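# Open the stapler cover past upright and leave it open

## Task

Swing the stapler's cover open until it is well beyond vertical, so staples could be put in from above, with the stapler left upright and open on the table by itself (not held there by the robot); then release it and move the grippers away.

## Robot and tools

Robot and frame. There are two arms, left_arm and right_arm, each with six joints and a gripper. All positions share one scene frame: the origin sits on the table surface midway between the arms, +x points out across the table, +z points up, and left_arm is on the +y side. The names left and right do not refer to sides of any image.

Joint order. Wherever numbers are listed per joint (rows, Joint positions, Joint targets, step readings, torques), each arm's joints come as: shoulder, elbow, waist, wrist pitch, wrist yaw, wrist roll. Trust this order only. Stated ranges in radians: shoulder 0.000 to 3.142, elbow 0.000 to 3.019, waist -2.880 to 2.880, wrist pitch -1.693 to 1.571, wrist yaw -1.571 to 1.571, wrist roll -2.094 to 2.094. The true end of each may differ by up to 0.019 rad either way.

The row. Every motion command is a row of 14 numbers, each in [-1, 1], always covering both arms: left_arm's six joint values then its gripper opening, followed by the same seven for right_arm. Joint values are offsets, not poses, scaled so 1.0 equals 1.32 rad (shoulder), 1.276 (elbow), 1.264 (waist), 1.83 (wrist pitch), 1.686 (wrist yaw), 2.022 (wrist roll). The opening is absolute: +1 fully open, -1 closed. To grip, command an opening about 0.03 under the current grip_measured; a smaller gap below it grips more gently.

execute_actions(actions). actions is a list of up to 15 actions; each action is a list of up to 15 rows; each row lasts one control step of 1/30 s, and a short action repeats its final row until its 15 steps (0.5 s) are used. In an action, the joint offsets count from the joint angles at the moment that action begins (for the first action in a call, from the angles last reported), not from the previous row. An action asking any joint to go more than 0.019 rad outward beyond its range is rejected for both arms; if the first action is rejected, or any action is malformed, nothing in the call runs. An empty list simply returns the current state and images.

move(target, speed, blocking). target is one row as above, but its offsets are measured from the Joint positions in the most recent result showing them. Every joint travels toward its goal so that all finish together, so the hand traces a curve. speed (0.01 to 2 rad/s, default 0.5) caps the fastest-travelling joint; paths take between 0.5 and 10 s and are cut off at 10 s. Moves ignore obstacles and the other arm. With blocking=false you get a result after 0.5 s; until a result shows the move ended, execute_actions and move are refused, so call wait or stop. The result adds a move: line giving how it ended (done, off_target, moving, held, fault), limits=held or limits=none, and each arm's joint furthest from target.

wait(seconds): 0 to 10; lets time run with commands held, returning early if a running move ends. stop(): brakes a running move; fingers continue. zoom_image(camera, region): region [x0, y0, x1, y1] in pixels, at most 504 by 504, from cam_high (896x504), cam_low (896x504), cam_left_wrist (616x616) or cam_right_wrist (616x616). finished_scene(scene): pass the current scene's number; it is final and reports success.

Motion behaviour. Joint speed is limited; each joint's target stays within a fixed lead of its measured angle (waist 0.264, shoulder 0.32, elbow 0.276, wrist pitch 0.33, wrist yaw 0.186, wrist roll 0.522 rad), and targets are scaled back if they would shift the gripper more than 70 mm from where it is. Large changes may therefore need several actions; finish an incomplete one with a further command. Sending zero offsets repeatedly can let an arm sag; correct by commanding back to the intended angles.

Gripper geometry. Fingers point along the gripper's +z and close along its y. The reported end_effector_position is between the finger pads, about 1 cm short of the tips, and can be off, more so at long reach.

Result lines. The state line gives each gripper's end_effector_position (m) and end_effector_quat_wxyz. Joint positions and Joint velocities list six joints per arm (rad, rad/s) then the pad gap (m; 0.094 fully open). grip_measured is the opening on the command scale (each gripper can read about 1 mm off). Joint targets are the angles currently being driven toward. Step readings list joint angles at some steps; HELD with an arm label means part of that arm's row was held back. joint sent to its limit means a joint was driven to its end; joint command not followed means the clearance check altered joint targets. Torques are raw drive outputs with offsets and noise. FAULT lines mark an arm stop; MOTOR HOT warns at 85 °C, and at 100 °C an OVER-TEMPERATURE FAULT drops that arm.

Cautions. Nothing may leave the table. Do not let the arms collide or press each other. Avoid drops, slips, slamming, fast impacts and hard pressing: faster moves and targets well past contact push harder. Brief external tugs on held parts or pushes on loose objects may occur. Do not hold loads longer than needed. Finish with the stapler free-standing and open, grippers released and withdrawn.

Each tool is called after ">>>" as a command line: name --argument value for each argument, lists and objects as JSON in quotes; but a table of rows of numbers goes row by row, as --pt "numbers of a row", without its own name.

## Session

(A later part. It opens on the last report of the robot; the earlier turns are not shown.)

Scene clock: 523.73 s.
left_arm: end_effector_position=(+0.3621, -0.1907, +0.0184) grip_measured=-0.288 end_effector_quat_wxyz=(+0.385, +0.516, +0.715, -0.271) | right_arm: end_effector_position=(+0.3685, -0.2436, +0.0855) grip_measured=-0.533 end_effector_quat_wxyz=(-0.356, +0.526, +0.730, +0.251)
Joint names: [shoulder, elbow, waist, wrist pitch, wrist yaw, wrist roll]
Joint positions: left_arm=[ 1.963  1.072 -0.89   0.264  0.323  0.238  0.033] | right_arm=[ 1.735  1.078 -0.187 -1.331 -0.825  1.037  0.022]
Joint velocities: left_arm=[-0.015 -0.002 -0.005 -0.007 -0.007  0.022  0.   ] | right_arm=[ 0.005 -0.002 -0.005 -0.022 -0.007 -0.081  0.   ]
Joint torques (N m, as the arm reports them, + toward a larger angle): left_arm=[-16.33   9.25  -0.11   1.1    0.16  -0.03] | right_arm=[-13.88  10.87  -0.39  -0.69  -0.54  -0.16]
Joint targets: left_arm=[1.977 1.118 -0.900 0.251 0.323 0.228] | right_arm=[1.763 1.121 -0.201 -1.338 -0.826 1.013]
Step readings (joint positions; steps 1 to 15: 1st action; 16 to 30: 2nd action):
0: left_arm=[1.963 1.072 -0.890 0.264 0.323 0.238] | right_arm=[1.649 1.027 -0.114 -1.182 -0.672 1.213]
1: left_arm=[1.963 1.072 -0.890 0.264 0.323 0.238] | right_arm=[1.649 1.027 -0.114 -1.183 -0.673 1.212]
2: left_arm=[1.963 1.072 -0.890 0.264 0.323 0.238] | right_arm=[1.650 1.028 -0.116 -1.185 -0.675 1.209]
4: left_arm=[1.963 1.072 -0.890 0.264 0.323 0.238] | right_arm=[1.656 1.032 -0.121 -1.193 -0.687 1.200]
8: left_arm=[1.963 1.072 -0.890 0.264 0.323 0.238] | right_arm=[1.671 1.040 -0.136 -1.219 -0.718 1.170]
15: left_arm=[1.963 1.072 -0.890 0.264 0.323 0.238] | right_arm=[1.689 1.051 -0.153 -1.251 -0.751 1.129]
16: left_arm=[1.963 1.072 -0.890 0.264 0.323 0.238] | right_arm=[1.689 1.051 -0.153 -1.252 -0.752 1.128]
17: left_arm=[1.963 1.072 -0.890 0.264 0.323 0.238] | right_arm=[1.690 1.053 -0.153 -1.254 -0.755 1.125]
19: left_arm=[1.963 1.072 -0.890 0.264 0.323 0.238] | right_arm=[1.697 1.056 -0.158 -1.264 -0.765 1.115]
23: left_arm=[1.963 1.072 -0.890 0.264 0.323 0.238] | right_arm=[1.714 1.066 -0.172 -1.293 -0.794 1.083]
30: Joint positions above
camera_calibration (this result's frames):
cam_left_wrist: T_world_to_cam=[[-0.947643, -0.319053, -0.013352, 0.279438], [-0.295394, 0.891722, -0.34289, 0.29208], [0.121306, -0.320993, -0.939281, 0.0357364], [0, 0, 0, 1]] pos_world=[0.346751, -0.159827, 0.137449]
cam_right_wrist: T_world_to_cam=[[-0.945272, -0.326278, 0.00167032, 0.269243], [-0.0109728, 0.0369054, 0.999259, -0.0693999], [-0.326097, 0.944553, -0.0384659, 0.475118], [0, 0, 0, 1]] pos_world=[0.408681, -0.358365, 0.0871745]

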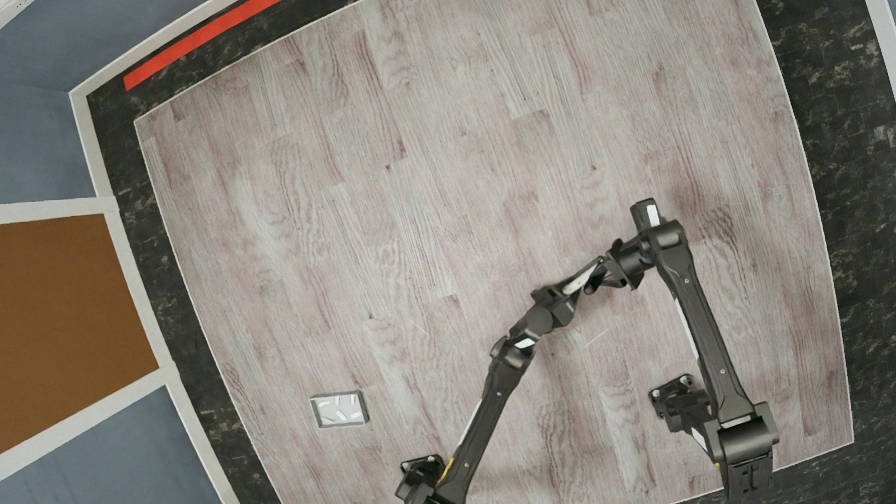

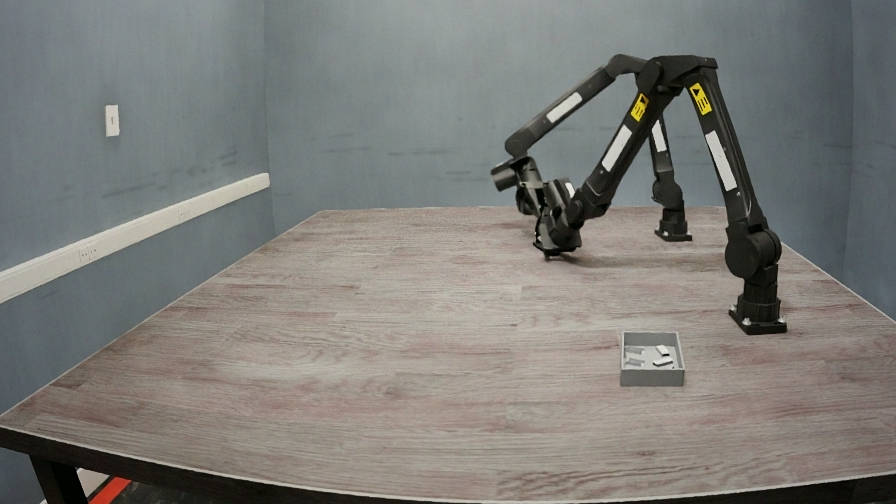

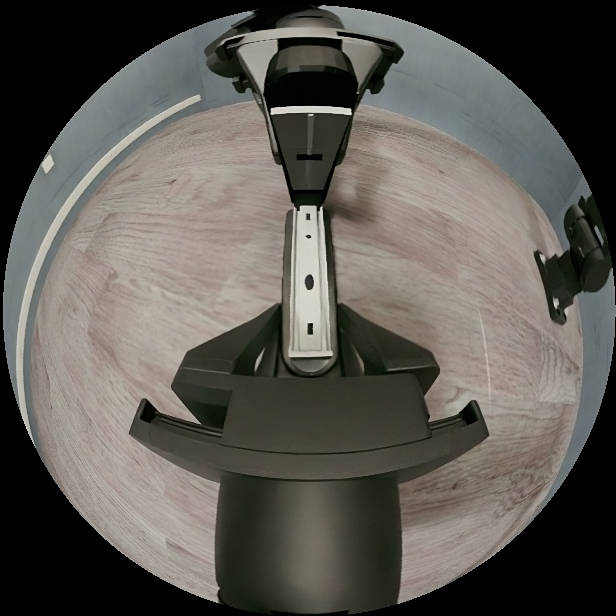

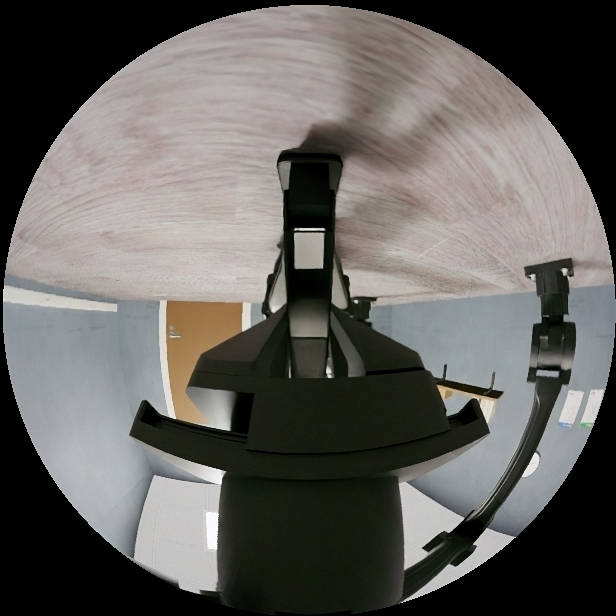

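>>> execute_actions --actions '[[[0.0106,0.036,-0.008,-0.007,0,-0.005,-0.34,0.025,0.0356,-0.013,-0.0084,-0.0035,-0.0173,-0.565],[0.0106,0.036,-0.008,-0.007,0,-0.005,-0.34,0.0287,0.0375,-0.0158,-0.013,-0.0069,-0.0228,-0.565],[0.0106,0.036,-0.008,-0.007,0,-0.005,-0.34,0.0325,0.0395,-0.0185,-0.0176,-0.0104,-0.0282,-0.565],[0.0106,0.036,-0.008,-0.007,0,-0.005,-0.34,0.0363,0.0414,-0.0213,-0.0223,-0.0138,-0.0337,-0.565],[0.0106,0.036,-0.008,-0.007,0,-0.005,-0.34,0.0401,0.0433,-0.024,-0.0269,-0.0173,-0.0391,-0.565],[0.0106,0.036,-0.008,-0.007,0,-0.005,-0.34,0.0438,0.0452,-0.0267,-0.0315,-0.0208,-0.0445,-0.565],[0.0106,0.036,-0.008,-0.007,0,-0.005,-0.34,0.0476,0.0471,-0.0295,-0.0361,-0.0242,-0.05,-0.565],[0.0106,0.036,-0.008,-0.007,0,-0.005,-0.34,0.0514,0.049,-0.0322,-0.0407,-0.0277,-0.0554,-0.565],[0.0106,0.036,-0.008,-0.007,0,-0.005,-0.34,0.0552,0.051,-0.035,-0.0453,-0.0312,-0.0609,-0.565],[0.0106,0.036,-0.008,-0.007,0,-0.005,-0.34,0.0589,0.0529,-0.0377,-0.05,-0.0346,-0.0663,-0.565],[0.0106,0.036,-0.008,-0.007,0,-0.005,-0.34,0.0627,0.0548,-0.0404,-0.0546,-0.0381,-0.0717,-0.565]],[[0.0106,0.036,-0.008,-0.007,0,-0.005,-0.34,0.0253,0.0358,-0.0125,-0.0094,-0.0031,-0.0176,-0.565],[0.0106,0.036,-0.008,-0.007,0,-0.005,-0.34,0.0294,0.0379,-0.0146,-0.015,-0.0063,-0.0234,-0.565],[0.0106,0.036,-0.008,-0.007,0,-0.005,-0.34,0.0335,0.04,-0.0168,-0.0207,-0.0094,-0.0291,-0.565],[0.0106,0.036,-0.008,-0.007,0,-0.005,-0.34,0.0375,0.0421,-0.0189,-0.0263,-0.0126,-0.0349,-0.565],[0.0106,0.036,-0.008,-0.007,0,-0.005,-0.34,0.0416,0.0442,-0.0211,-0.0319,-0.0157,-0.0406,-0.565],[0.0106,0.036,-0.008,-0.007,0,-0.005,-0.34,0.0457,0.0464,-0.0232,-0.0375,-0.0188,-0.0463,-0.565],[0.0106,0.036,-0.008,-0.007,0,-0.005,-0.34,0.0498,0.0485,-0.0254,-0.0432,-0.022,-0.0521,-0.565],[0.0106,0.036,-0.008,-0.007,0,-0.005,-0.34,0.0539,0.0506,-0.0276,-0.0488,-0.0251,-0.0578,-0.565],[0.0106,0.036,-0.008,-0.007,0,-0.005,-0.34,0.058,0.0527,-0.0297,-0.0544,-0.0282,-0.0636,-0.565],[0.0106,0.036,-0.008,-0.007,0,-0.005,-0.34,0.062,0.0548,-0.0319,-0.06,-0.0314,-0.0693,-0.565],[0.0106,0.036,-0.008,-0.007,0,-0.005,-0.34,0.0661,0.0569,-0.034,-0.0657,-0.0345,-0.0751,-0.565]]]'

>>> wait --seconds 0.4

Scene clock: 533.77 s.
left_arm: end_effector_position=(+0.3621, -0.1907, +0.0184) grip_measured=-0.288 end_effector_quat_wxyz=(+0.385, +0.516, +0.715, -0.271) | right_arm: end_effector_position=(+0.3718, -0.2535, +0.0919) grip_measured=-0.533 end_effector_quat_wxyz=(-0.427, +0.498, +0.692, +0.300)
Joint names: [shoulder, elbow, waist, wrist pitch, wrist yaw, wrist roll]
Joint positions: left_arm=[ 1.963  1.072 -0.89   0.264  0.323  0.238  0.033] | right_arm=[ 1.847  1.138 -0.249 -1.537 -0.949  0.803  0.022]
Joint velocities: left_arm=[ 0.005  0.002 -0.005  0.012 -0.037 -0.022 -0.001] | right_arm=[-0.005 -0.002  0.015 -0.022  0.022 -0.022 -0.001]
Joint torques (N m, as the arm reports them, + toward a larger angle): left_arm=[-16.61   9.35  -0.38   0.96   0.18  -0.01] | right_arm=[-15.05  10.    -0.31  -1.17  -0.6   -0.09]
Joint targets: left_arm=[1.977 1.118 -0.900 0.251 0.323 0.228] | right_arm=[1.875 1.179 -0.264 -1.547 -0.951 0.773]
Step readings (joint positions; steps 1 to 15: 1st action; 16 to 30: 2nd action):
0: left_arm=[1.963 1.072 -0.890 0.264 0.323 0.238] | right_arm=[1.735 1.078 -0.187 -1.331 -0.825 1.035]
1: left_arm=[1.963 1.072 -0.890 0.264 0.323 0.238] | right_arm=[1.735 1.078 -0.188 -1.332 -0.826 1.034]
2: left_arm=[1.963 1.072 -0.890 0.264 0.323 0.238] | right_arm=[1.737 1.079 -0.188 -1.335 -0.828 1.031]
4: left_arm=[1.963 1.072 -0.890 0.264 0.323 0.238] | right_arm=[1.744 1.083 -0.193 -1.347 -0.837 1.018]
8: left_arm=[1.963 1.072 -0.890 0.264 0.323 0.238] | right_arm=[1.764 1.093 -0.206 -1.382 -0.864 0.980]
15: left_arm=[1.963 1.072 -0.890 0.264 0.323 0.238] | right_arm=[1.788 1.106 -0.221 -1.426 -0.892 0.925]
16: left_arm=[1.963 1.072 -0.890 0.264 0.323 0.238] | right_arm=[1.788 1.106 -0.221 -1.428 -0.893 0.923]
17: left_arm=[1.963 1.072 -0.890 0.264 0.323 0.238] | right_arm=[1.790 1.108 -0.221 -1.432 -0.895 0.919]
19: left_arm=[1.963 1.072 -0.890 0.264 0.323 0.238] | right_arm=[1.798 1.112 -0.225 -1.445 -0.902 0.906]
23: left_arm=[1.963 1.072 -0.890 0.264 0.323 0.238] | right_arm=[1.820 1.124 -0.236 -1.486 -0.924 0.864]
30: Joint positions above
camera_calibration (this result's frames):
cam_left_wrist: T_world_to_cam=[[-0.947643, -0.319053, -0.013352, 0.279438], [-0.295394, 0.891722, -0.34289, 0.29208], [0.121306, -0.320993, -0.939281, 0.0357364], [0, 0, 0, 1]] pos_world=[0.346751, -0.159827, 0.137449]
cam_right_wrist: T_world_to_cam=[[-0.9448, -0.327641, 0.00207154, 0.268565], [0.0535971, -0.148312, 0.987487, -0.145333], [-0.323234, 0.933089, 0.157685, 0.463769], [0, 0, 0, 1]] pos_world=[0.411435, -0.366299, 0.0698285]

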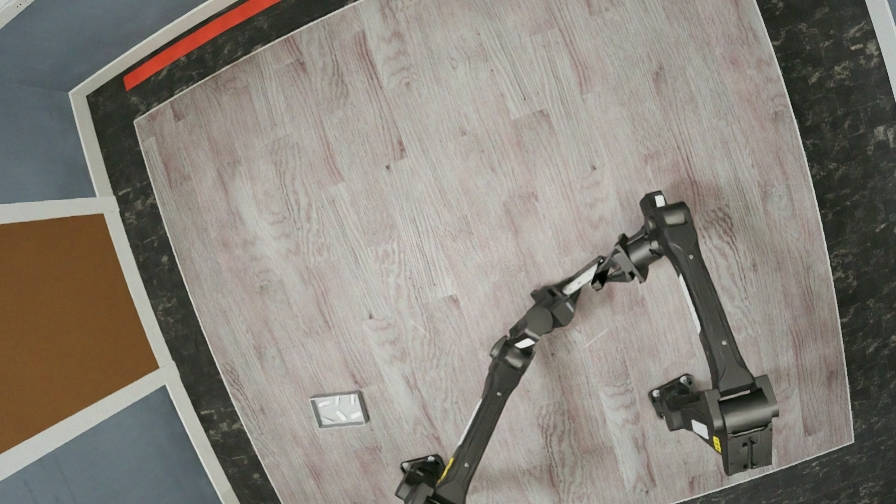

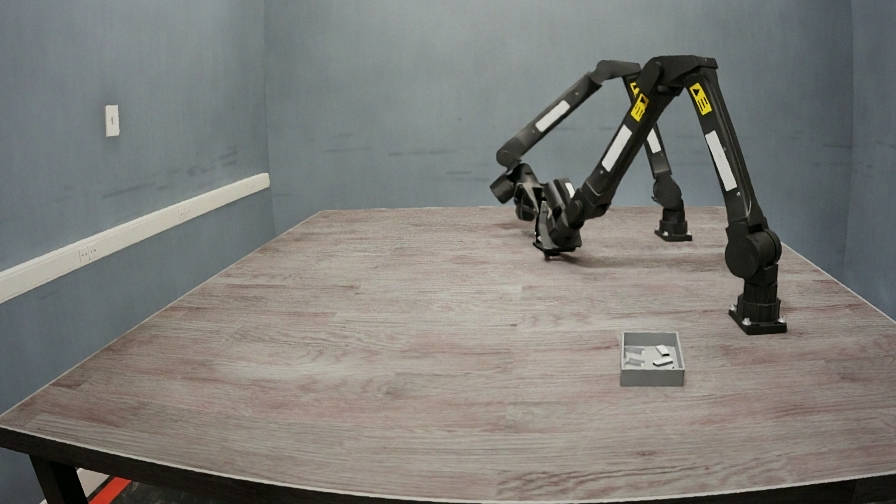

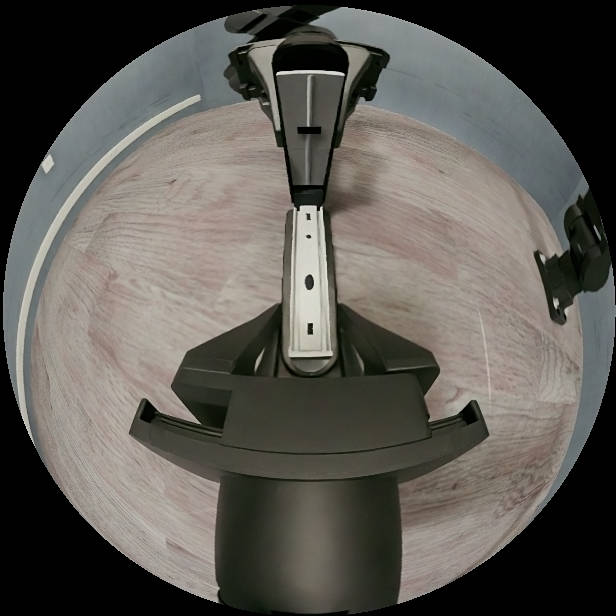

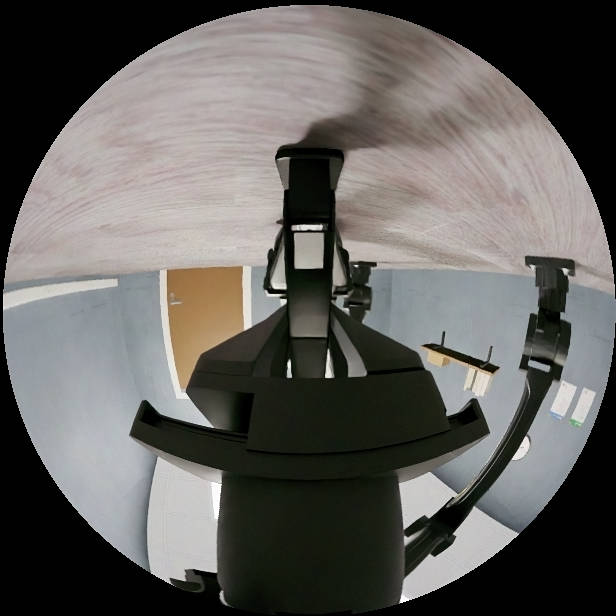

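Scene clock: 534.17 s.
left_arm: end_effector_position=(+0.3621, -0.1907, +0.0184) grip_measured=-0.288 end_effector_quat_wxyz=(+0.385, +0.516, +0.715, -0.271) | right_arm: end_effector_position=(+0.3717, -0.2535, +0.0919) grip_measured=-0.533 end_effector_quat_wxyz=(-0.427, +0.497, +0.693, +0.301)
Joint names: [shoulder, elbow, waist, wrist pitch, wrist yaw, wrist roll]
Joint positions: left_arm=[ 1.963  1.072 -0.89   0.264  0.323  0.238  0.033] | right_arm=[ 1.847  1.138 -0.249 -1.538 -0.949  0.799  0.022]
Joint velocities: left_arm=[-0.005 -0.017 -0.015  0.002  0.037 -0.037 -0.   ] | right_arm=[ 0.005 -0.012 -0.005 -0.037  0.007 -0.081  0.001]
Joint torques (N m, as the arm reports them, + toward a larger angle): left_arm=[-16.54   9.32  -0.3    1.03   0.17  -0.03] | right_arm=[-15.18   9.98  -0.57  -1.13  -0.61  -0.24]
Joint targets: left_arm=[1.977 1.118 -0.900 0.251 0.323 0.228] | right_arm=[1.875 1.179 -0.264 -1.547 -0.951 0.773]
wait: 0.40 s; at rest by 0.23 s
camera_calibration (this result's frames):
cam_left_wrist: T_world_to_cam=[[-0.947643, -0.319053, -0.013352, 0.279438], [-0.295394, 0.891722, -0.34289, 0.29208], [0.121306, -0.320993, -0.939281, 0.0357364], [0, 0, 0, 1]] pos_world=[0.346751, -0.159827, 0.137449]
cam_right_wrist: T_world_to_cam=[[-0.944175, -0.329443, -0.000622287, 0.268016], [0.0515204, -0.149521, 0.987415, -0.144804], [-0.32539, 0.932261, 0.158147, 0.464278], [0, 0, 0, 1]] pos_world=[0.411585, -0.366184, 0.069724]

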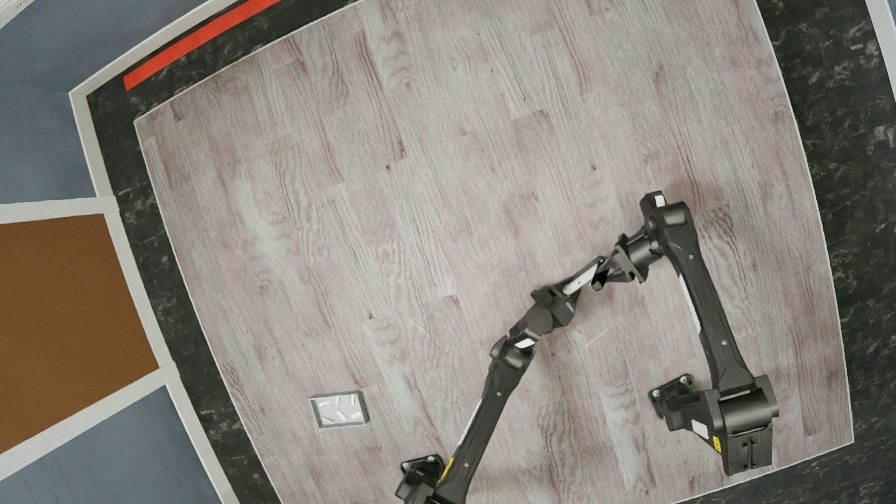

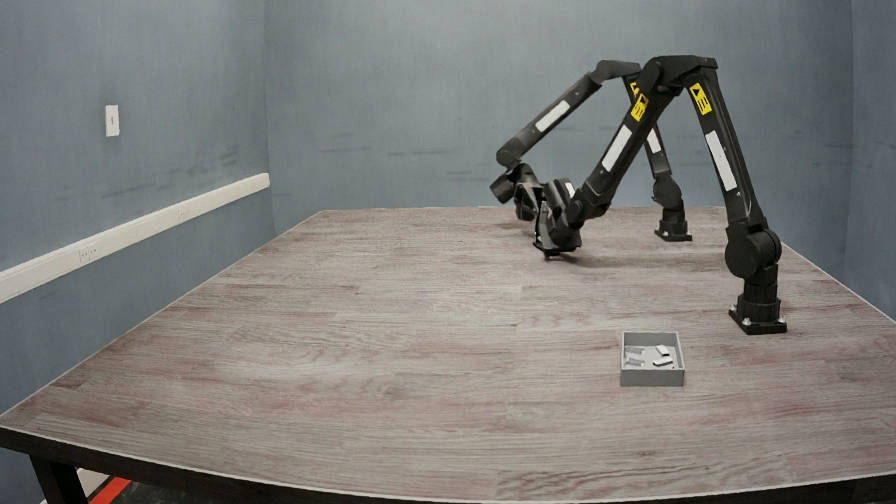

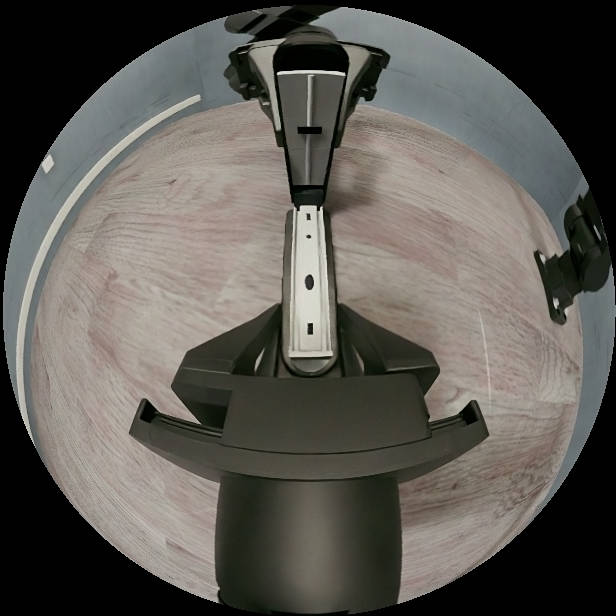

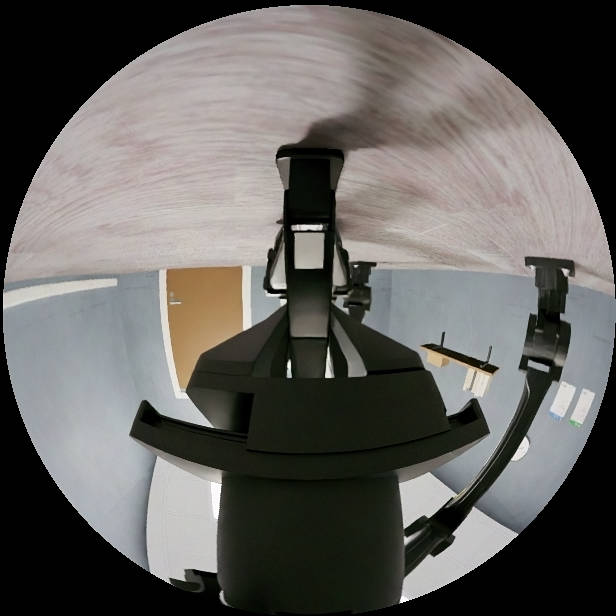

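>>> execute_actions --actions '[[[0.0106,0.036,-0.008,-0.007,0,-0.005,-0.34,0.0218,0.0337,-0.0136,-0.0069,0.002,-0.0143,-0.55],[0.0106,0.036,-0.008,-0.007,0,-0.005,-0.34,0.0223,0.0353,-0.0154,-0.0088,0.0029,-0.0157,-0.55],[0.0106,0.036,-0.008,-0.007,0,-0.005,-0.34,0.0229,0.0368,-0.0171,-0.0108,0.0037,-0.0171,-0.55],[0.0106,0.036,-0.008,-0.007,0,-0.005,-0.34,0.0234,0.0384,-0.0188,-0.0127,0.0045,-0.0185,-0.55],[0.0106,0.036,-0.008,-0.007,0,-0.005,-0.34,0.024,0.04,-0.0206,-0.0147,0.0053,-0.02,-0.55],[0.0106,0.036,-0.008,-0.007,0,-0.005,-0.34,0.0245,0.0416,-0.0223,-0.0167,0.0062,-0.0214,-0.55],[0.0106,0.036,-0.008,-0.007,0,-0.005,-0.34,0.0251,0.0432,-0.024,-0.0186,0.007,-0.0228,-0.55],[0.0106,0.036,-0.008,-0.007,0,-0.005,-0.34,0.0257,0.0447,-0.0257,-0.0206,0.0078,-0.0242,-0.55],[0.0106,0.036,-0.008,-0.007,0,-0.005,-0.34,0.0262,0.0463,-0.0275,-0.0225,0.0086,-0.0256,-0.55],[0.0106,0.036,-0.008,-0.007,0,-0.005,-0.34,0.0268,0.0479,-0.0292,-0.0245,0.0095,-0.027,-0.55],[0.0106,0.036,-0.008,-0.007,0,-0.005,-0.34,0.0273,0.0495,-0.0309,-0.0265,0.0103,-0.0284,-0.55]]]'

Scene clock: 566.50 s.
left_arm: end_effector_position=(+0.3620, -0.1960, +0.0198) grip_measured=-0.288 end_effector_quat_wxyz=(+0.387, +0.517, +0.713, -0.273) | right_arm: end_effector_position=(+0.3722, -0.2603, +0.0934) grip_measured=-0.532 end_effector_quat_wxyz=(-0.432, +0.495, +0.691, +0.301)
Joint names: [shoulder, elbow, waist, wrist pitch, wrist yaw, wrist roll]
Joint positions: left_arm=[ 1.968  1.084 -0.895  0.264  0.323  0.235  0.033] | right_arm=[ 1.86   1.152 -0.265 -1.576 -0.941  0.764  0.022]
Joint velocities: left_arm=[-0.015  0.007 -0.005 -0.022 -0.051 -0.022 -0.001] | right_arm=[-0.015 -0.012 -0.015 -0.027 -0.022  0.022 -0.001]
Joint torques (N m, as the arm reports them, + toward a larger angle): left_arm=[-16.84   8.52   0.45   1.01   0.17   0.04] | right_arm=[-15.77  10.6   -1.27  -1.33  -0.1   -0.18]
Joint targets: left_arm=[1.977 1.118 -0.900 0.251 0.323 0.228] | right_arm=[1.883 1.201 -0.288 -1.587 -0.931 0.741]
Step readings (joint positions):
0: left_arm=[1.963 1.072 -0.890 0.264 0.323 0.238] | right_arm=[1.847 1.138 -0.249 -1.538 -0.949 0.799]
1: left_arm=[1.963 1.072 -0.890 0.264 0.323 0.238] | right_arm=[1.847 1.138 -0.249 -1.539 -0.949 0.798]
2: left_arm=[1.963 1.072 -0.890 0.264 0.323 0.238] | right_arm=[1.848 1.138 -0.249 -1.540 -0.949 0.797]
4: left_arm=[1.963 1.073 -0.890 0.264 0.323 0.238] | right_arm=[1.849 1.141 -0.251 -1.545 -0.948 0.793]
8: left_arm=[1.965 1.077 -0.892 0.264 0.323 0.238] | right_arm=[1.855 1.146 -0.256 -1.558 -0.945 0.781]
15: Joint positions above
camera_calibration (this result's frames):
cam_left_wrist: T_world_to_cam=[[-0.948658, -0.316061, -0.0123942, 0.278636], [-0.29225, 0.89083, -0.347867, 0.296026], [0.120988, -0.326384, -0.937462, 0.0343546], [0, 0, 0, 1]] pos_world=[0.346687, -0.164431, 0.138637]
cam_right_wrist: T_world_to_cam=[[-0.94273, -0.333522, 0.00475855, 0.264211], [0.0605318, -0.157035, 0.985736, -0.152492], [-0.328017, 0.929572, 0.16823, 0.469893], [0, 0, 0, 1]] pos_world=[0.412443, -0.372626, 0.0700097]

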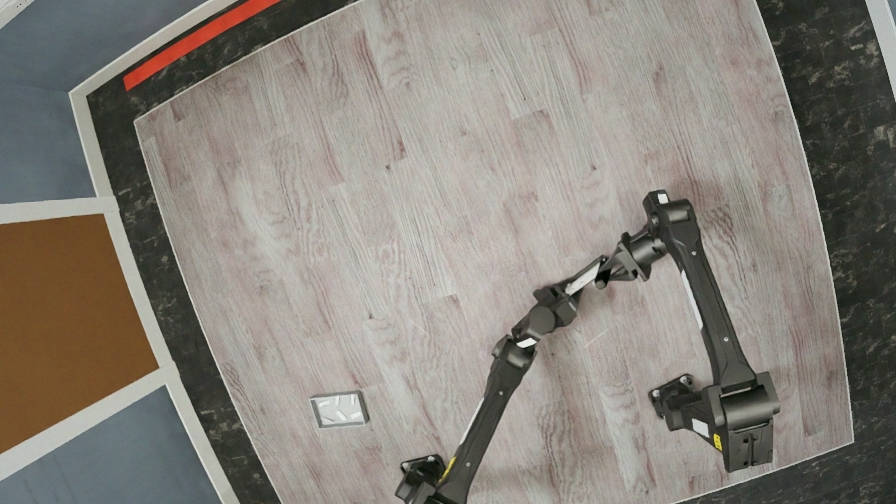

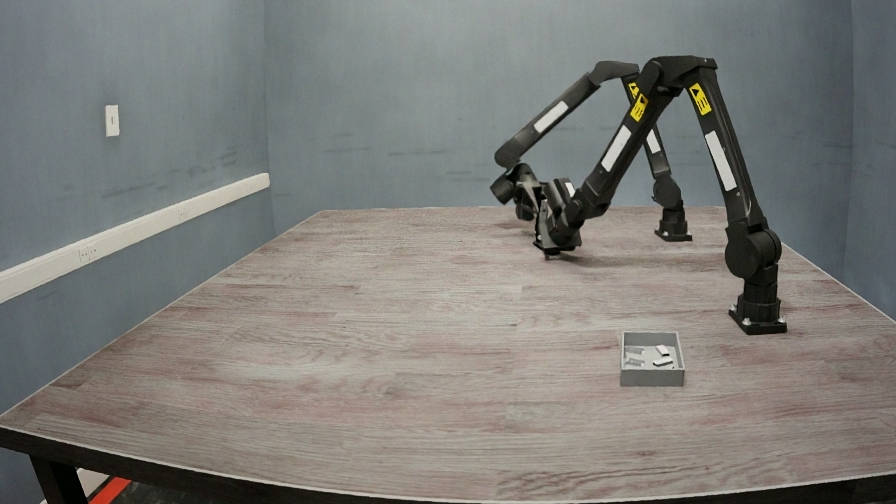

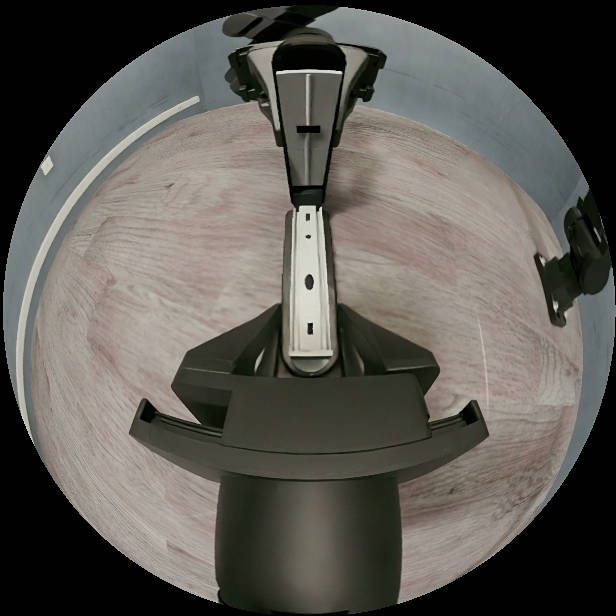

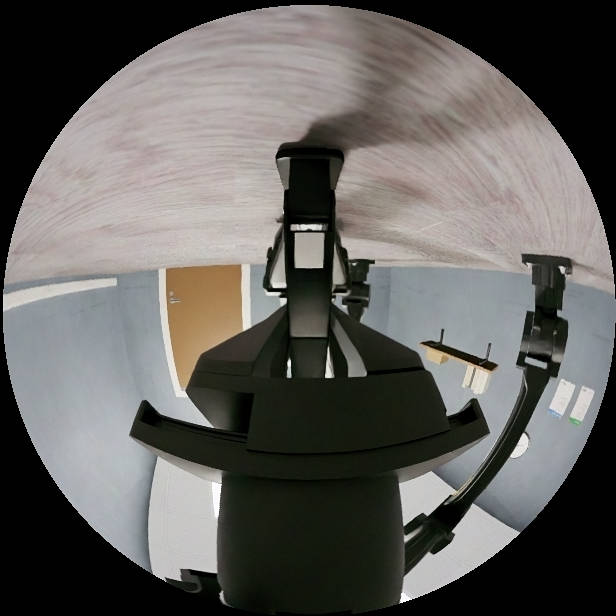

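>>> execute_actions --actions '[[[-0.0045,-0.0025,0.004,0,0,0,-0.34,0.019,0.0337,-0.0119,-0.0049,0.0024,-0.0119,-0.539],[-0.0045,-0.0025,0.004,0,0,0,-0.34,0.019,0.0337,-0.0119,-0.0049,0.0024,-0.0119,-0.539],[-0.0045,-0.0025,0.004,0,0,0,-0.34,0.0195,0.035,-0.0133,-0.0065,0.0031,-0.0131,-0.539],[-0.0045,-0.0025,0.004,0,0,0,-0.34,0.02,0.0363,-0.0148,-0.0081,0.0038,-0.0143,-0.539],[-0.0045,-0.0025,0.004,0,0,0,-0.34,0.0205,0.0376,-0.0162,-0.0098,0.0045,-0.0154,-0.539],[-0.0045,-0.0025,0.004,0,0,0,-0.34,0.0209,0.0389,-0.0177,-0.0114,0.0052,-0.0166,-0.539],[-0.0045,-0.0025,0.004,0,0,0,-0.34,0.0214,0.0403,-0.0191,-0.013,0.0059,-0.0178,-0.539],[-0.0045,-0.0025,0.004,0,0,0,-0.34,0.0219,0.0416,-0.0205,-0.0146,0.0065,-0.019,-0.539],[-0.0045,-0.0025,0.004,0,0,0,-0.34,0.0224,0.0429,-0.022,-0.0162,0.0072,-0.0202,-0.539],[-0.0045,-0.0025,0.004,0,0,0,-0.34,0.0229,0.0442,-0.0234,-0.0179,0.0079,-0.0213,-0.539],[-0.0045,-0.0025,0.004,0,0,0,-0.34,0.0234,0.0455,-0.0249,-0.0195,0.0086,-0.0225,-0.539],[-0.0045,-0.0025,0.004,0,0,0,-0.34,0.0239,0.0468,-0.0263,-0.0211,0.0093,-0.0237,-0.539]]]'

Scene clock: 590.27 s.
left_arm: end_effector_position=(+0.3620, -0.1960, +0.0198) grip_measured=-0.288 end_effector_quat_wxyz=(+0.387, +0.517, +0.713, -0.273) | right_arm: end_effector_position=(+0.3727, -0.2616, +0.0947) grip_measured=-0.526 end_effector_quat_wxyz=(-0.438, +0.491, +0.690, +0.301)
Joint names: [shoulder, elbow, waist, wrist pitch, wrist yaw, wrist roll]
Joint positions: left_arm=[ 1.968  1.084 -0.895  0.264  0.323  0.234  0.033] | right_arm=[ 1.869  1.162 -0.269 -1.602 -0.941  0.742  0.022]
Joint velocities: left_arm=[-0.015  0.017 -0.005 -0.012  0.037 -0.022 -0.001] | right_arm=[ 0.015  0.012  0.005 -0.042 -0.051 -0.007  0.   ]
Joint torques (N m, as the arm reports them, + toward a larger angle): left_arm=[-18.88   5.94   0.9    1.55   0.16   0.07] | right_arm=[-15.99  10.62  -1.58  -1.42   0.16  -0.18]
Joint targets: left_arm=[1.962 1.080 -0.890 0.264 0.323 0.235] | right_arm=[1.891 1.212 -0.298 -1.615 -0.926 0.717]
Step readings (joint positions):
0: left_arm=[1.968 1.084 -0.895 0.264 0.323 0.235] | right_arm=[1.860 1.152 -0.265 -1.577 -0.941 0.763]
1: left_arm=[1.968 1.084 -0.895 0.264 0.323 0.235] | right_arm=[1.860 1.152 -0.265 -1.577 -0.941 0.763]
2: left_arm=[1.968 1.084 -0.895 0.264 0.323 0.235] | right_arm=[1.860 1.152 -0.265 -1.577 -0.941 0.763]
4: left_arm=[1.968 1.084 -0.895 0.264 0.323 0.235] | right_arm=[1.860 1.152 -0.265 -1.579 -0.941 0.762]
8: left_arm=[1.968 1.084 -0.895 0.264 0.323 0.235] | right_arm=[1.863 1.155 -0.265 -1.585 -0.941 0.756]
15: Joint positions above
camera_calibration (this result's frames):
cam_left_wrist: T_world_to_cam=[[-0.948595, -0.316262, -0.0120761, 0.278567], [-0.292542, 0.890733, -0.34787, 0.296113], [0.120775, -0.326455, -0.937465, 0.0344181], [0, 0, 0, 1]] pos_world=[0.346716, -0.164422, 0.138639]
cam_right_wrist: T_world_to_cam=[[-0.940518, -0.339675, 0.00689708, 0.261556], [0.0671376, -0.165919, 0.983851, -0.158649], [-0.333045, 0.925793, 0.178854, 0.470932], [0, 0, 0, 1]] pos_world=[0.413491, -0.373464, 0.0700552]

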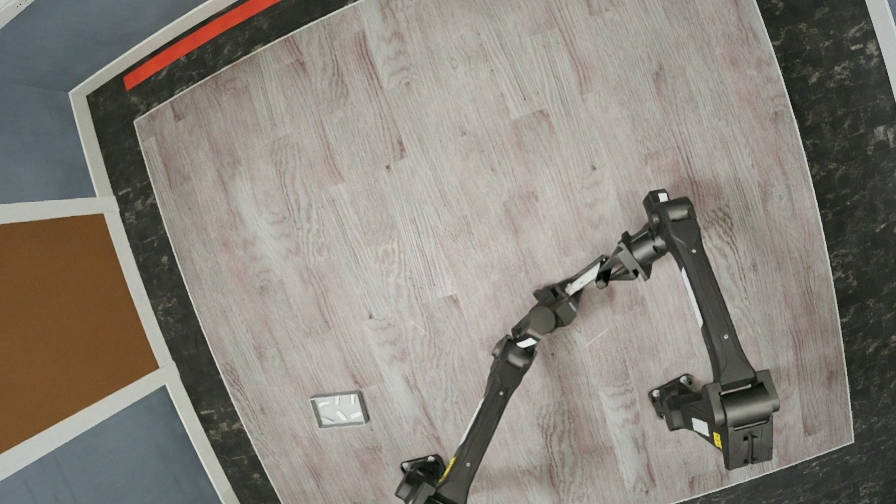

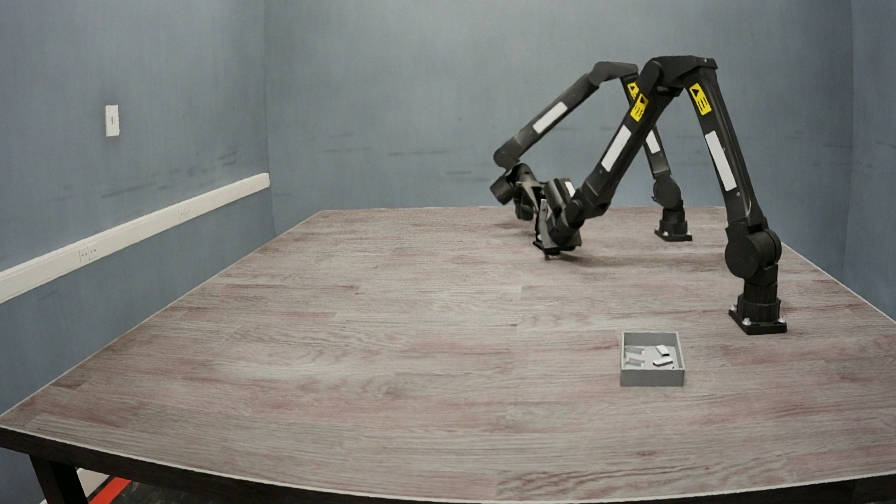

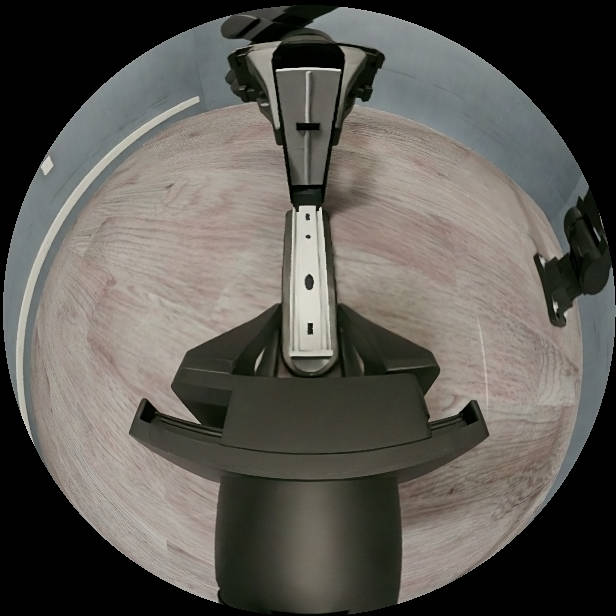

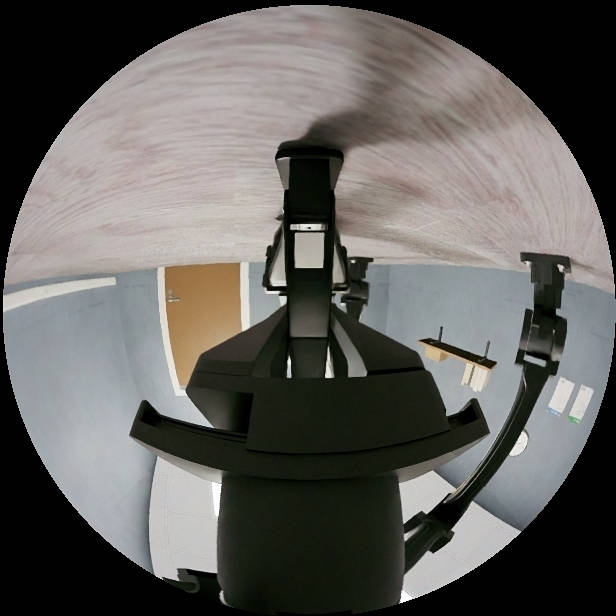

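>>> execute_actions --actions '[[[-0.0045,-0.0025,0.004,0,0,0,-0.34,0.008,0.036,-0.023,-0.003,0.009,-0.003,-0.536],[-0.0045,-0.0025,0.004,0,0,0,-0.34,0.008,0.036,-0.025,-0.003,0.01,-0.003,-0.536],[-0.0045,-0.0025,0.004,0,0,0,-0.34,0.008,0.036,-0.027,-0.003,0.011,-0.003,-0.536],[-0.0045,-0.0025,0.004,0,0,0,-0.34,0.008,0.036,-0.029,-0.003,0.012,-0.003,-0.536],[-0.0045,-0.0025,0.004,0,0,0,-0.34,0.008,0.036,-0.031,-0.003,0.013,-0.003,-0.536],[-0.0045,-0.0025,0.004,0,0,0,-0.34,0.008,0.036,-0.033,-0.003,0.014,-0.003,-0.536],[-0.0045,-0.0025,0.004,0,0,0,-0.34,0.008,0.036,-0.035,-0.003,0.015,-0.003,-0.536],[-0.0045,-0.0025,0.004,0,0,0,-0.34,0.008,0.036,-0.037,-0.003,0.016,-0.003,-0.536],[-0.0045,-0.0025,0.004,0,0,0,-0.34,0.008,0.036,-0.039,-0.003,0.017,-0.003,-0.536],[-0.0045,-0.0025,0.004,0,0,0,-0.34,0.008,0.036,-0.041,-0.003,0.018,-0.003,-0.536]]]'

Scene clock: 600.03 s.
left_arm: end_effector_position=(+0.3610, -0.1967, +0.0198) grip_measured=-0.288 end_effector_quat_wxyz=(+0.386, +0.517, +0.713, -0.274) | right_arm: end_effector_position=(+0.3728, -0.2672, +0.0941) grip_measured=-0.524 end_effector_quat_wxyz=(-0.436, +0.495, +0.689, +0.300)
Joint names: [shoulder, elbow, waist, wrist pitch, wrist yaw, wrist roll]
Joint positions: left_arm=[ 1.968  1.084 -0.897  0.264  0.323  0.234  0.033] | right_arm=[ 1.87   1.162 -0.281 -1.604 -0.932  0.74   0.022]
Joint velocities: left_arm=[-0.015 -0.007 -0.005 -0.012 -0.007  0.007  0.   ] | right_arm=[ 0.005  0.002 -0.015 -0.002 -0.007  0.022 -0.   ]
Joint torques (N m, as the arm reports them, + toward a larger angle): left_arm=[-18.55   5.88   0.49   1.45   0.14   0.08] | right_arm=[-17.05  10.33  -2.4   -1.01   0.37  -0.01]
Joint targets: left_arm=[1.962 1.080 -0.890 0.264 0.323 0.234] | right_arm=[1.880 1.207 -0.321 -1.607 -0.911 0.736]
Step readings (joint positions):
0: left_arm=[1.968 1.084 -0.895 0.264 0.323 0.234] | right_arm=[1.870 1.162 -0.269 -1.603 -0.941 0.740]
1: left_arm=[1.968 1.084 -0.895 0.264 0.323 0.234] | right_arm=[1.870 1.162 -0.269 -1.603 -0.941 0.740]
2: left_arm=[1.968 1.084 -0.895 0.264 0.323 0.234] | right_arm=[1.870 1.162 -0.269 -1.603 -0.941 0.740]
4: left_arm=[1.968 1.084 -0.895 0.264 0.323 0.234] | right_arm=[1.870 1.162 -0.269 -1.603 -0.941 0.740]
8: left_arm=[1.968 1.084 -0.896 0.264 0.323 0.234] | right_arm=[1.870 1.162 -0.272 -1.603 -0.937 0.740]
15: Joint positions above
camera_calibration (this result's frames):
cam_left_wrist: T_world_to_cam=[[-0.949276, -0.314229, -0.0116668, 0.278108], [-0.290746, 0.891257, -0.348033, 0.295895], [0.11976, -0.326987, -0.93741, 0.0345986], [0, 0, 0, 1]] pos_world=[0.345887, -0.165016, 0.138659]
cam_right_wrist: T_world_to_cam=[[-0.94247, -0.334129, 0.0104355, 0.261606], [0.0679262, -0.160845, 0.984639, -0.157957], [-0.327318, 0.928702, 0.174288, 0.475323], [0, 0, 0, 1]] pos_world=[0.412866, -0.379429, 0.0699578]

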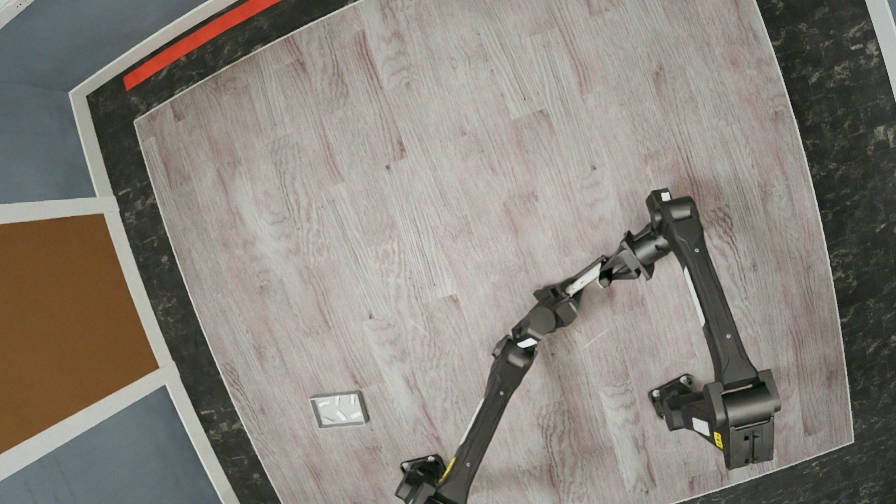

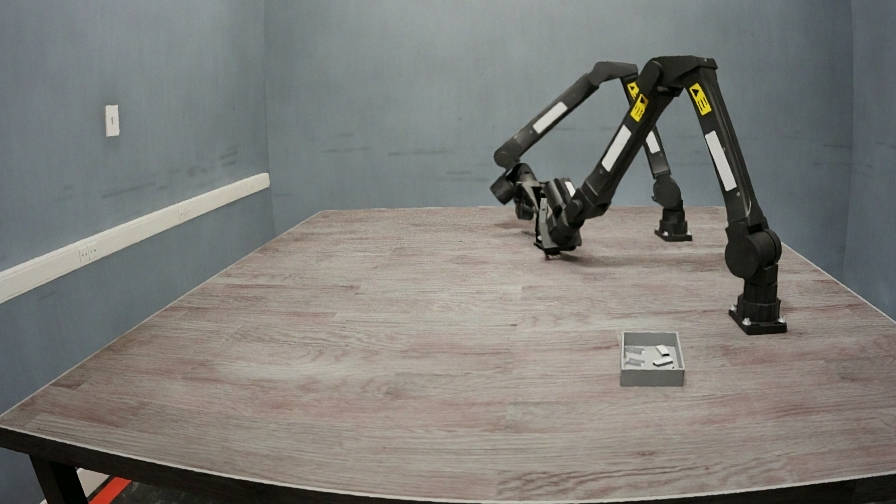

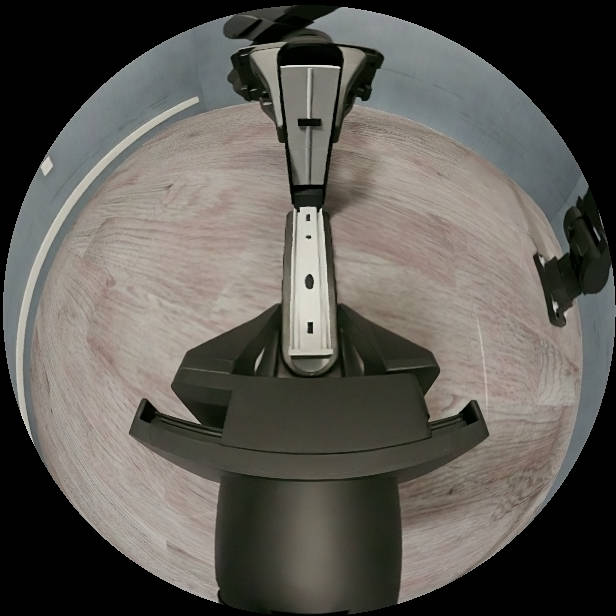

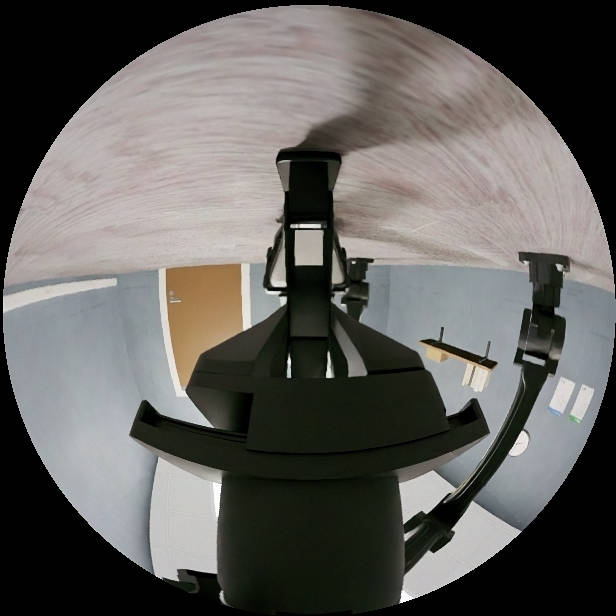

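>>> execute_actions --actions '[[[-0.0045,-0.0025,0.006,0,0,0,-0.34,0.0194,0.038,-0.0334,-0.0065,0.0128,-0.0119,-0.535],[-0.0045,-0.0025,0.006,0,0,0,-0.34,0.0197,0.0391,-0.0351,-0.0075,0.0131,-0.0124,-0.535],[-0.0045,-0.0025,0.006,0,0,0,-0.34,0.0201,0.0403,-0.0369,-0.0085,0.0134,-0.013,-0.535],[-0.0045,-0.0025,0.006,0,0,0,-0.34,0.0204,0.0414,-0.0387,-0.0095,0.0137,-0.0135,-0.535],[-0.0045,-0.0025,0.006,0,0,0,-0.34,0.0208,0.0426,-0.0404,-0.0105,0.014,-0.014,-0.535],[-0.0045,-0.0025,0.006,0,0,0,-0.34,0.0211,0.0437,-0.0422,-0.0115,0.0143,-0.0145,-0.535],[-0.0045,-0.0025,0.006,0,0,0,-0.34,0.0215,0.0449,-0.044,-0.0125,0.0146,-0.015,-0.535],[-0.0045,-0.0025,0.006,0,0,0,-0.34,0.0218,0.046,-0.0457,-0.0135,0.0149,-0.0155,-0.535],[-0.0045,-0.0025,0.006,0,0,0,-0.34,0.0222,0.0472,-0.0475,-0.0145,0.0152,-0.0161,-0.535],[-0.0045,-0.0025,0.006,0,0,0,-0.34,0.0225,0.0483,-0.0493,-0.0155,0.0155,-0.0166,-0.535],[-0.0045,-0.0025,0.006,0,0,0,-0.34,0.0229,0.0495,-0.051,-0.0165,0.0158,-0.0171,-0.535],[-0.0045,-0.0025,0.006,0,0,0,-0.34,0.0232,0.0506,-0.0528,-0.0175,0.0161,-0.0176,-0.535]]]'

Scene clock: 617.10 s.
left_arm: end_effector_position=(+0.3598, -0.1975, +0.0199) grip_measured=-0.288 end_effector_quat_wxyz=(+0.386, +0.518, +0.712, -0.275) | right_arm: end_effector_position=(+0.3749, -0.2799, +0.0963) grip_measured=-0.524 end_effector_quat_wxyz=(-0.435, +0.498, +0.687, +0.302)
Joint names: [shoulder, elbow, waist, wrist pitch, wrist yaw, wrist roll]
Joint positions: left_arm=[ 1.968  1.084 -0.898  0.264  0.326  0.234  0.033] | right_arm=[ 1.875  1.174 -0.31  -1.631 -0.919  0.717  0.022]
Joint velocities: left_arm=[-0.015  0.002  0.005 -0.012  0.037 -0.051 -0.   ] | right_arm=[ 0.015  0.012 -0.044 -0.037 -0.007  0.022 -0.002]
Joint torques (N m, as the arm reports them, + toward a larger angle): left_arm=[-18.62   5.83   0.98   1.38   0.03   0.04] | right_arm=[-15.64  10.84  -2.43  -1.11   0.12  -0.07]
Joint targets: left_arm=[1.962 1.080 -0.889 0.264 0.323 0.234] | right_arm=[1.901 1.226 -0.348 -1.636 -0.905 0.704]
Step readings (joint positions):
0: left_arm=[1.968 1.084 -0.897 0.264 0.323 0.234] | right_arm=[1.870 1.162 -0.281 -1.604 -0.932 0.740]
1: left_arm=[1.968 1.084 -0.897 0.264 0.323 0.234] | right_arm=[1.870 1.162 -0.281 -1.606 -0.932 0.738]
2: left_arm=[1.968 1.084 -0.897 0.264 0.324 0.234] | right_arm=[1.870 1.162 -0.281 -1.608 -0.931 0.736]
4: left_arm=[1.968 1.084 -0.897 0.264 0.325 0.234] | right_arm=[1.870 1.162 -0.283 -1.611 -0.931 0.733]
8: left_arm=[1.968 1.084 -0.898 0.264 0.325 0.234] | right_arm=[1.872 1.167 -0.292 -1.619 -0.927 0.726]
15: Joint positions above
camera_calibration (this result's frames):
cam_left_wrist: T_world_to_cam=[[-0.950542, -0.310434, -0.0100309, 0.277801], [-0.287639, 0.892011, -0.348685, 0.295335], [0.117191, -0.328554, -0.937186, 0.0351836], [0, 0, 0, 1]] pos_world=[0.344888, -0.165644, 0.138739]
cam_right_wrist: T_world_to_cam=[[-0.94577, -0.324651, 0.0109613, 0.263201], [0.0668044, -0.161369, 0.98463, -0.162022], [-0.317893, 0.931966, 0.174306, 0.484734], [0, 0, 0, 1]] pos_world=[0.413845, -0.392452, 0.072155]

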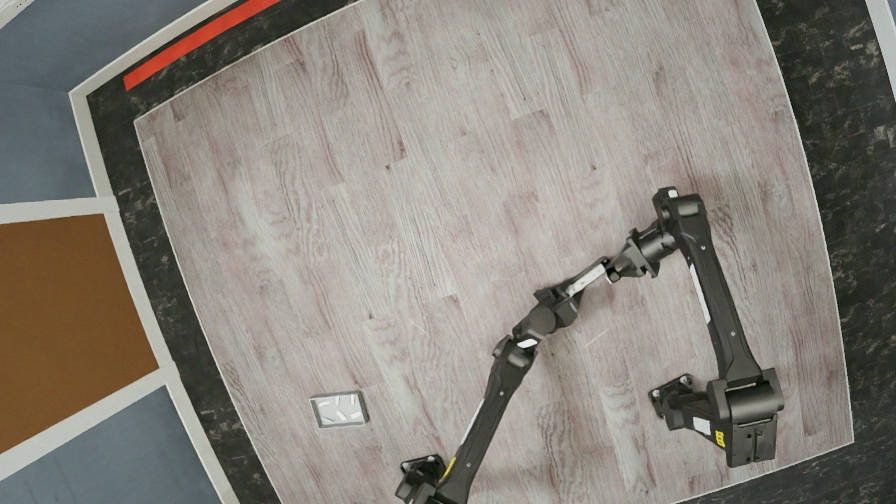

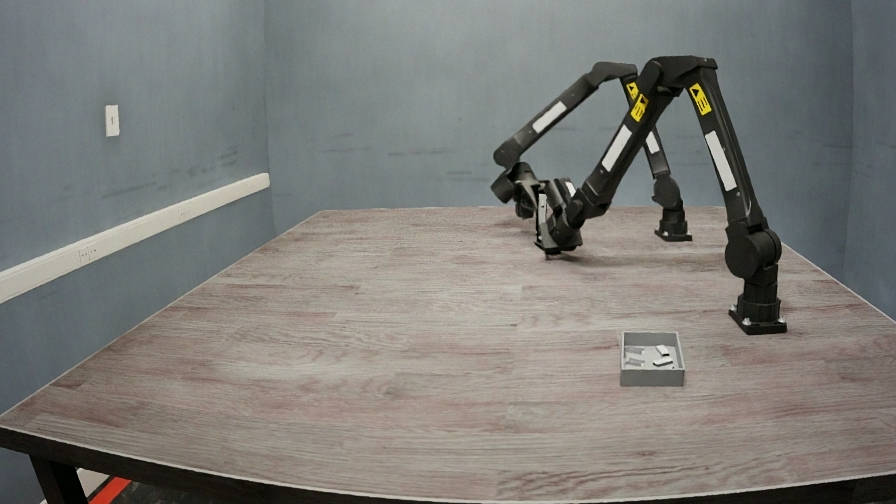

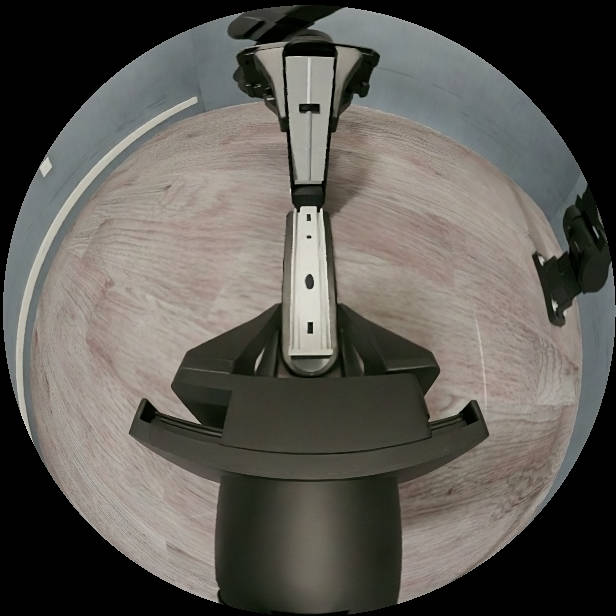

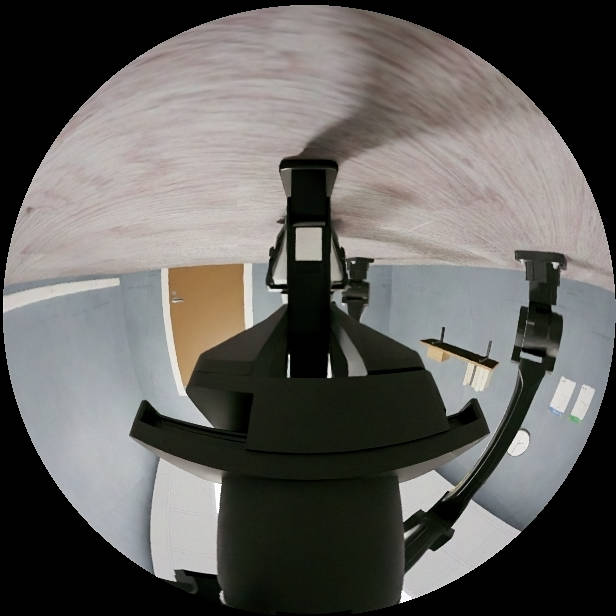

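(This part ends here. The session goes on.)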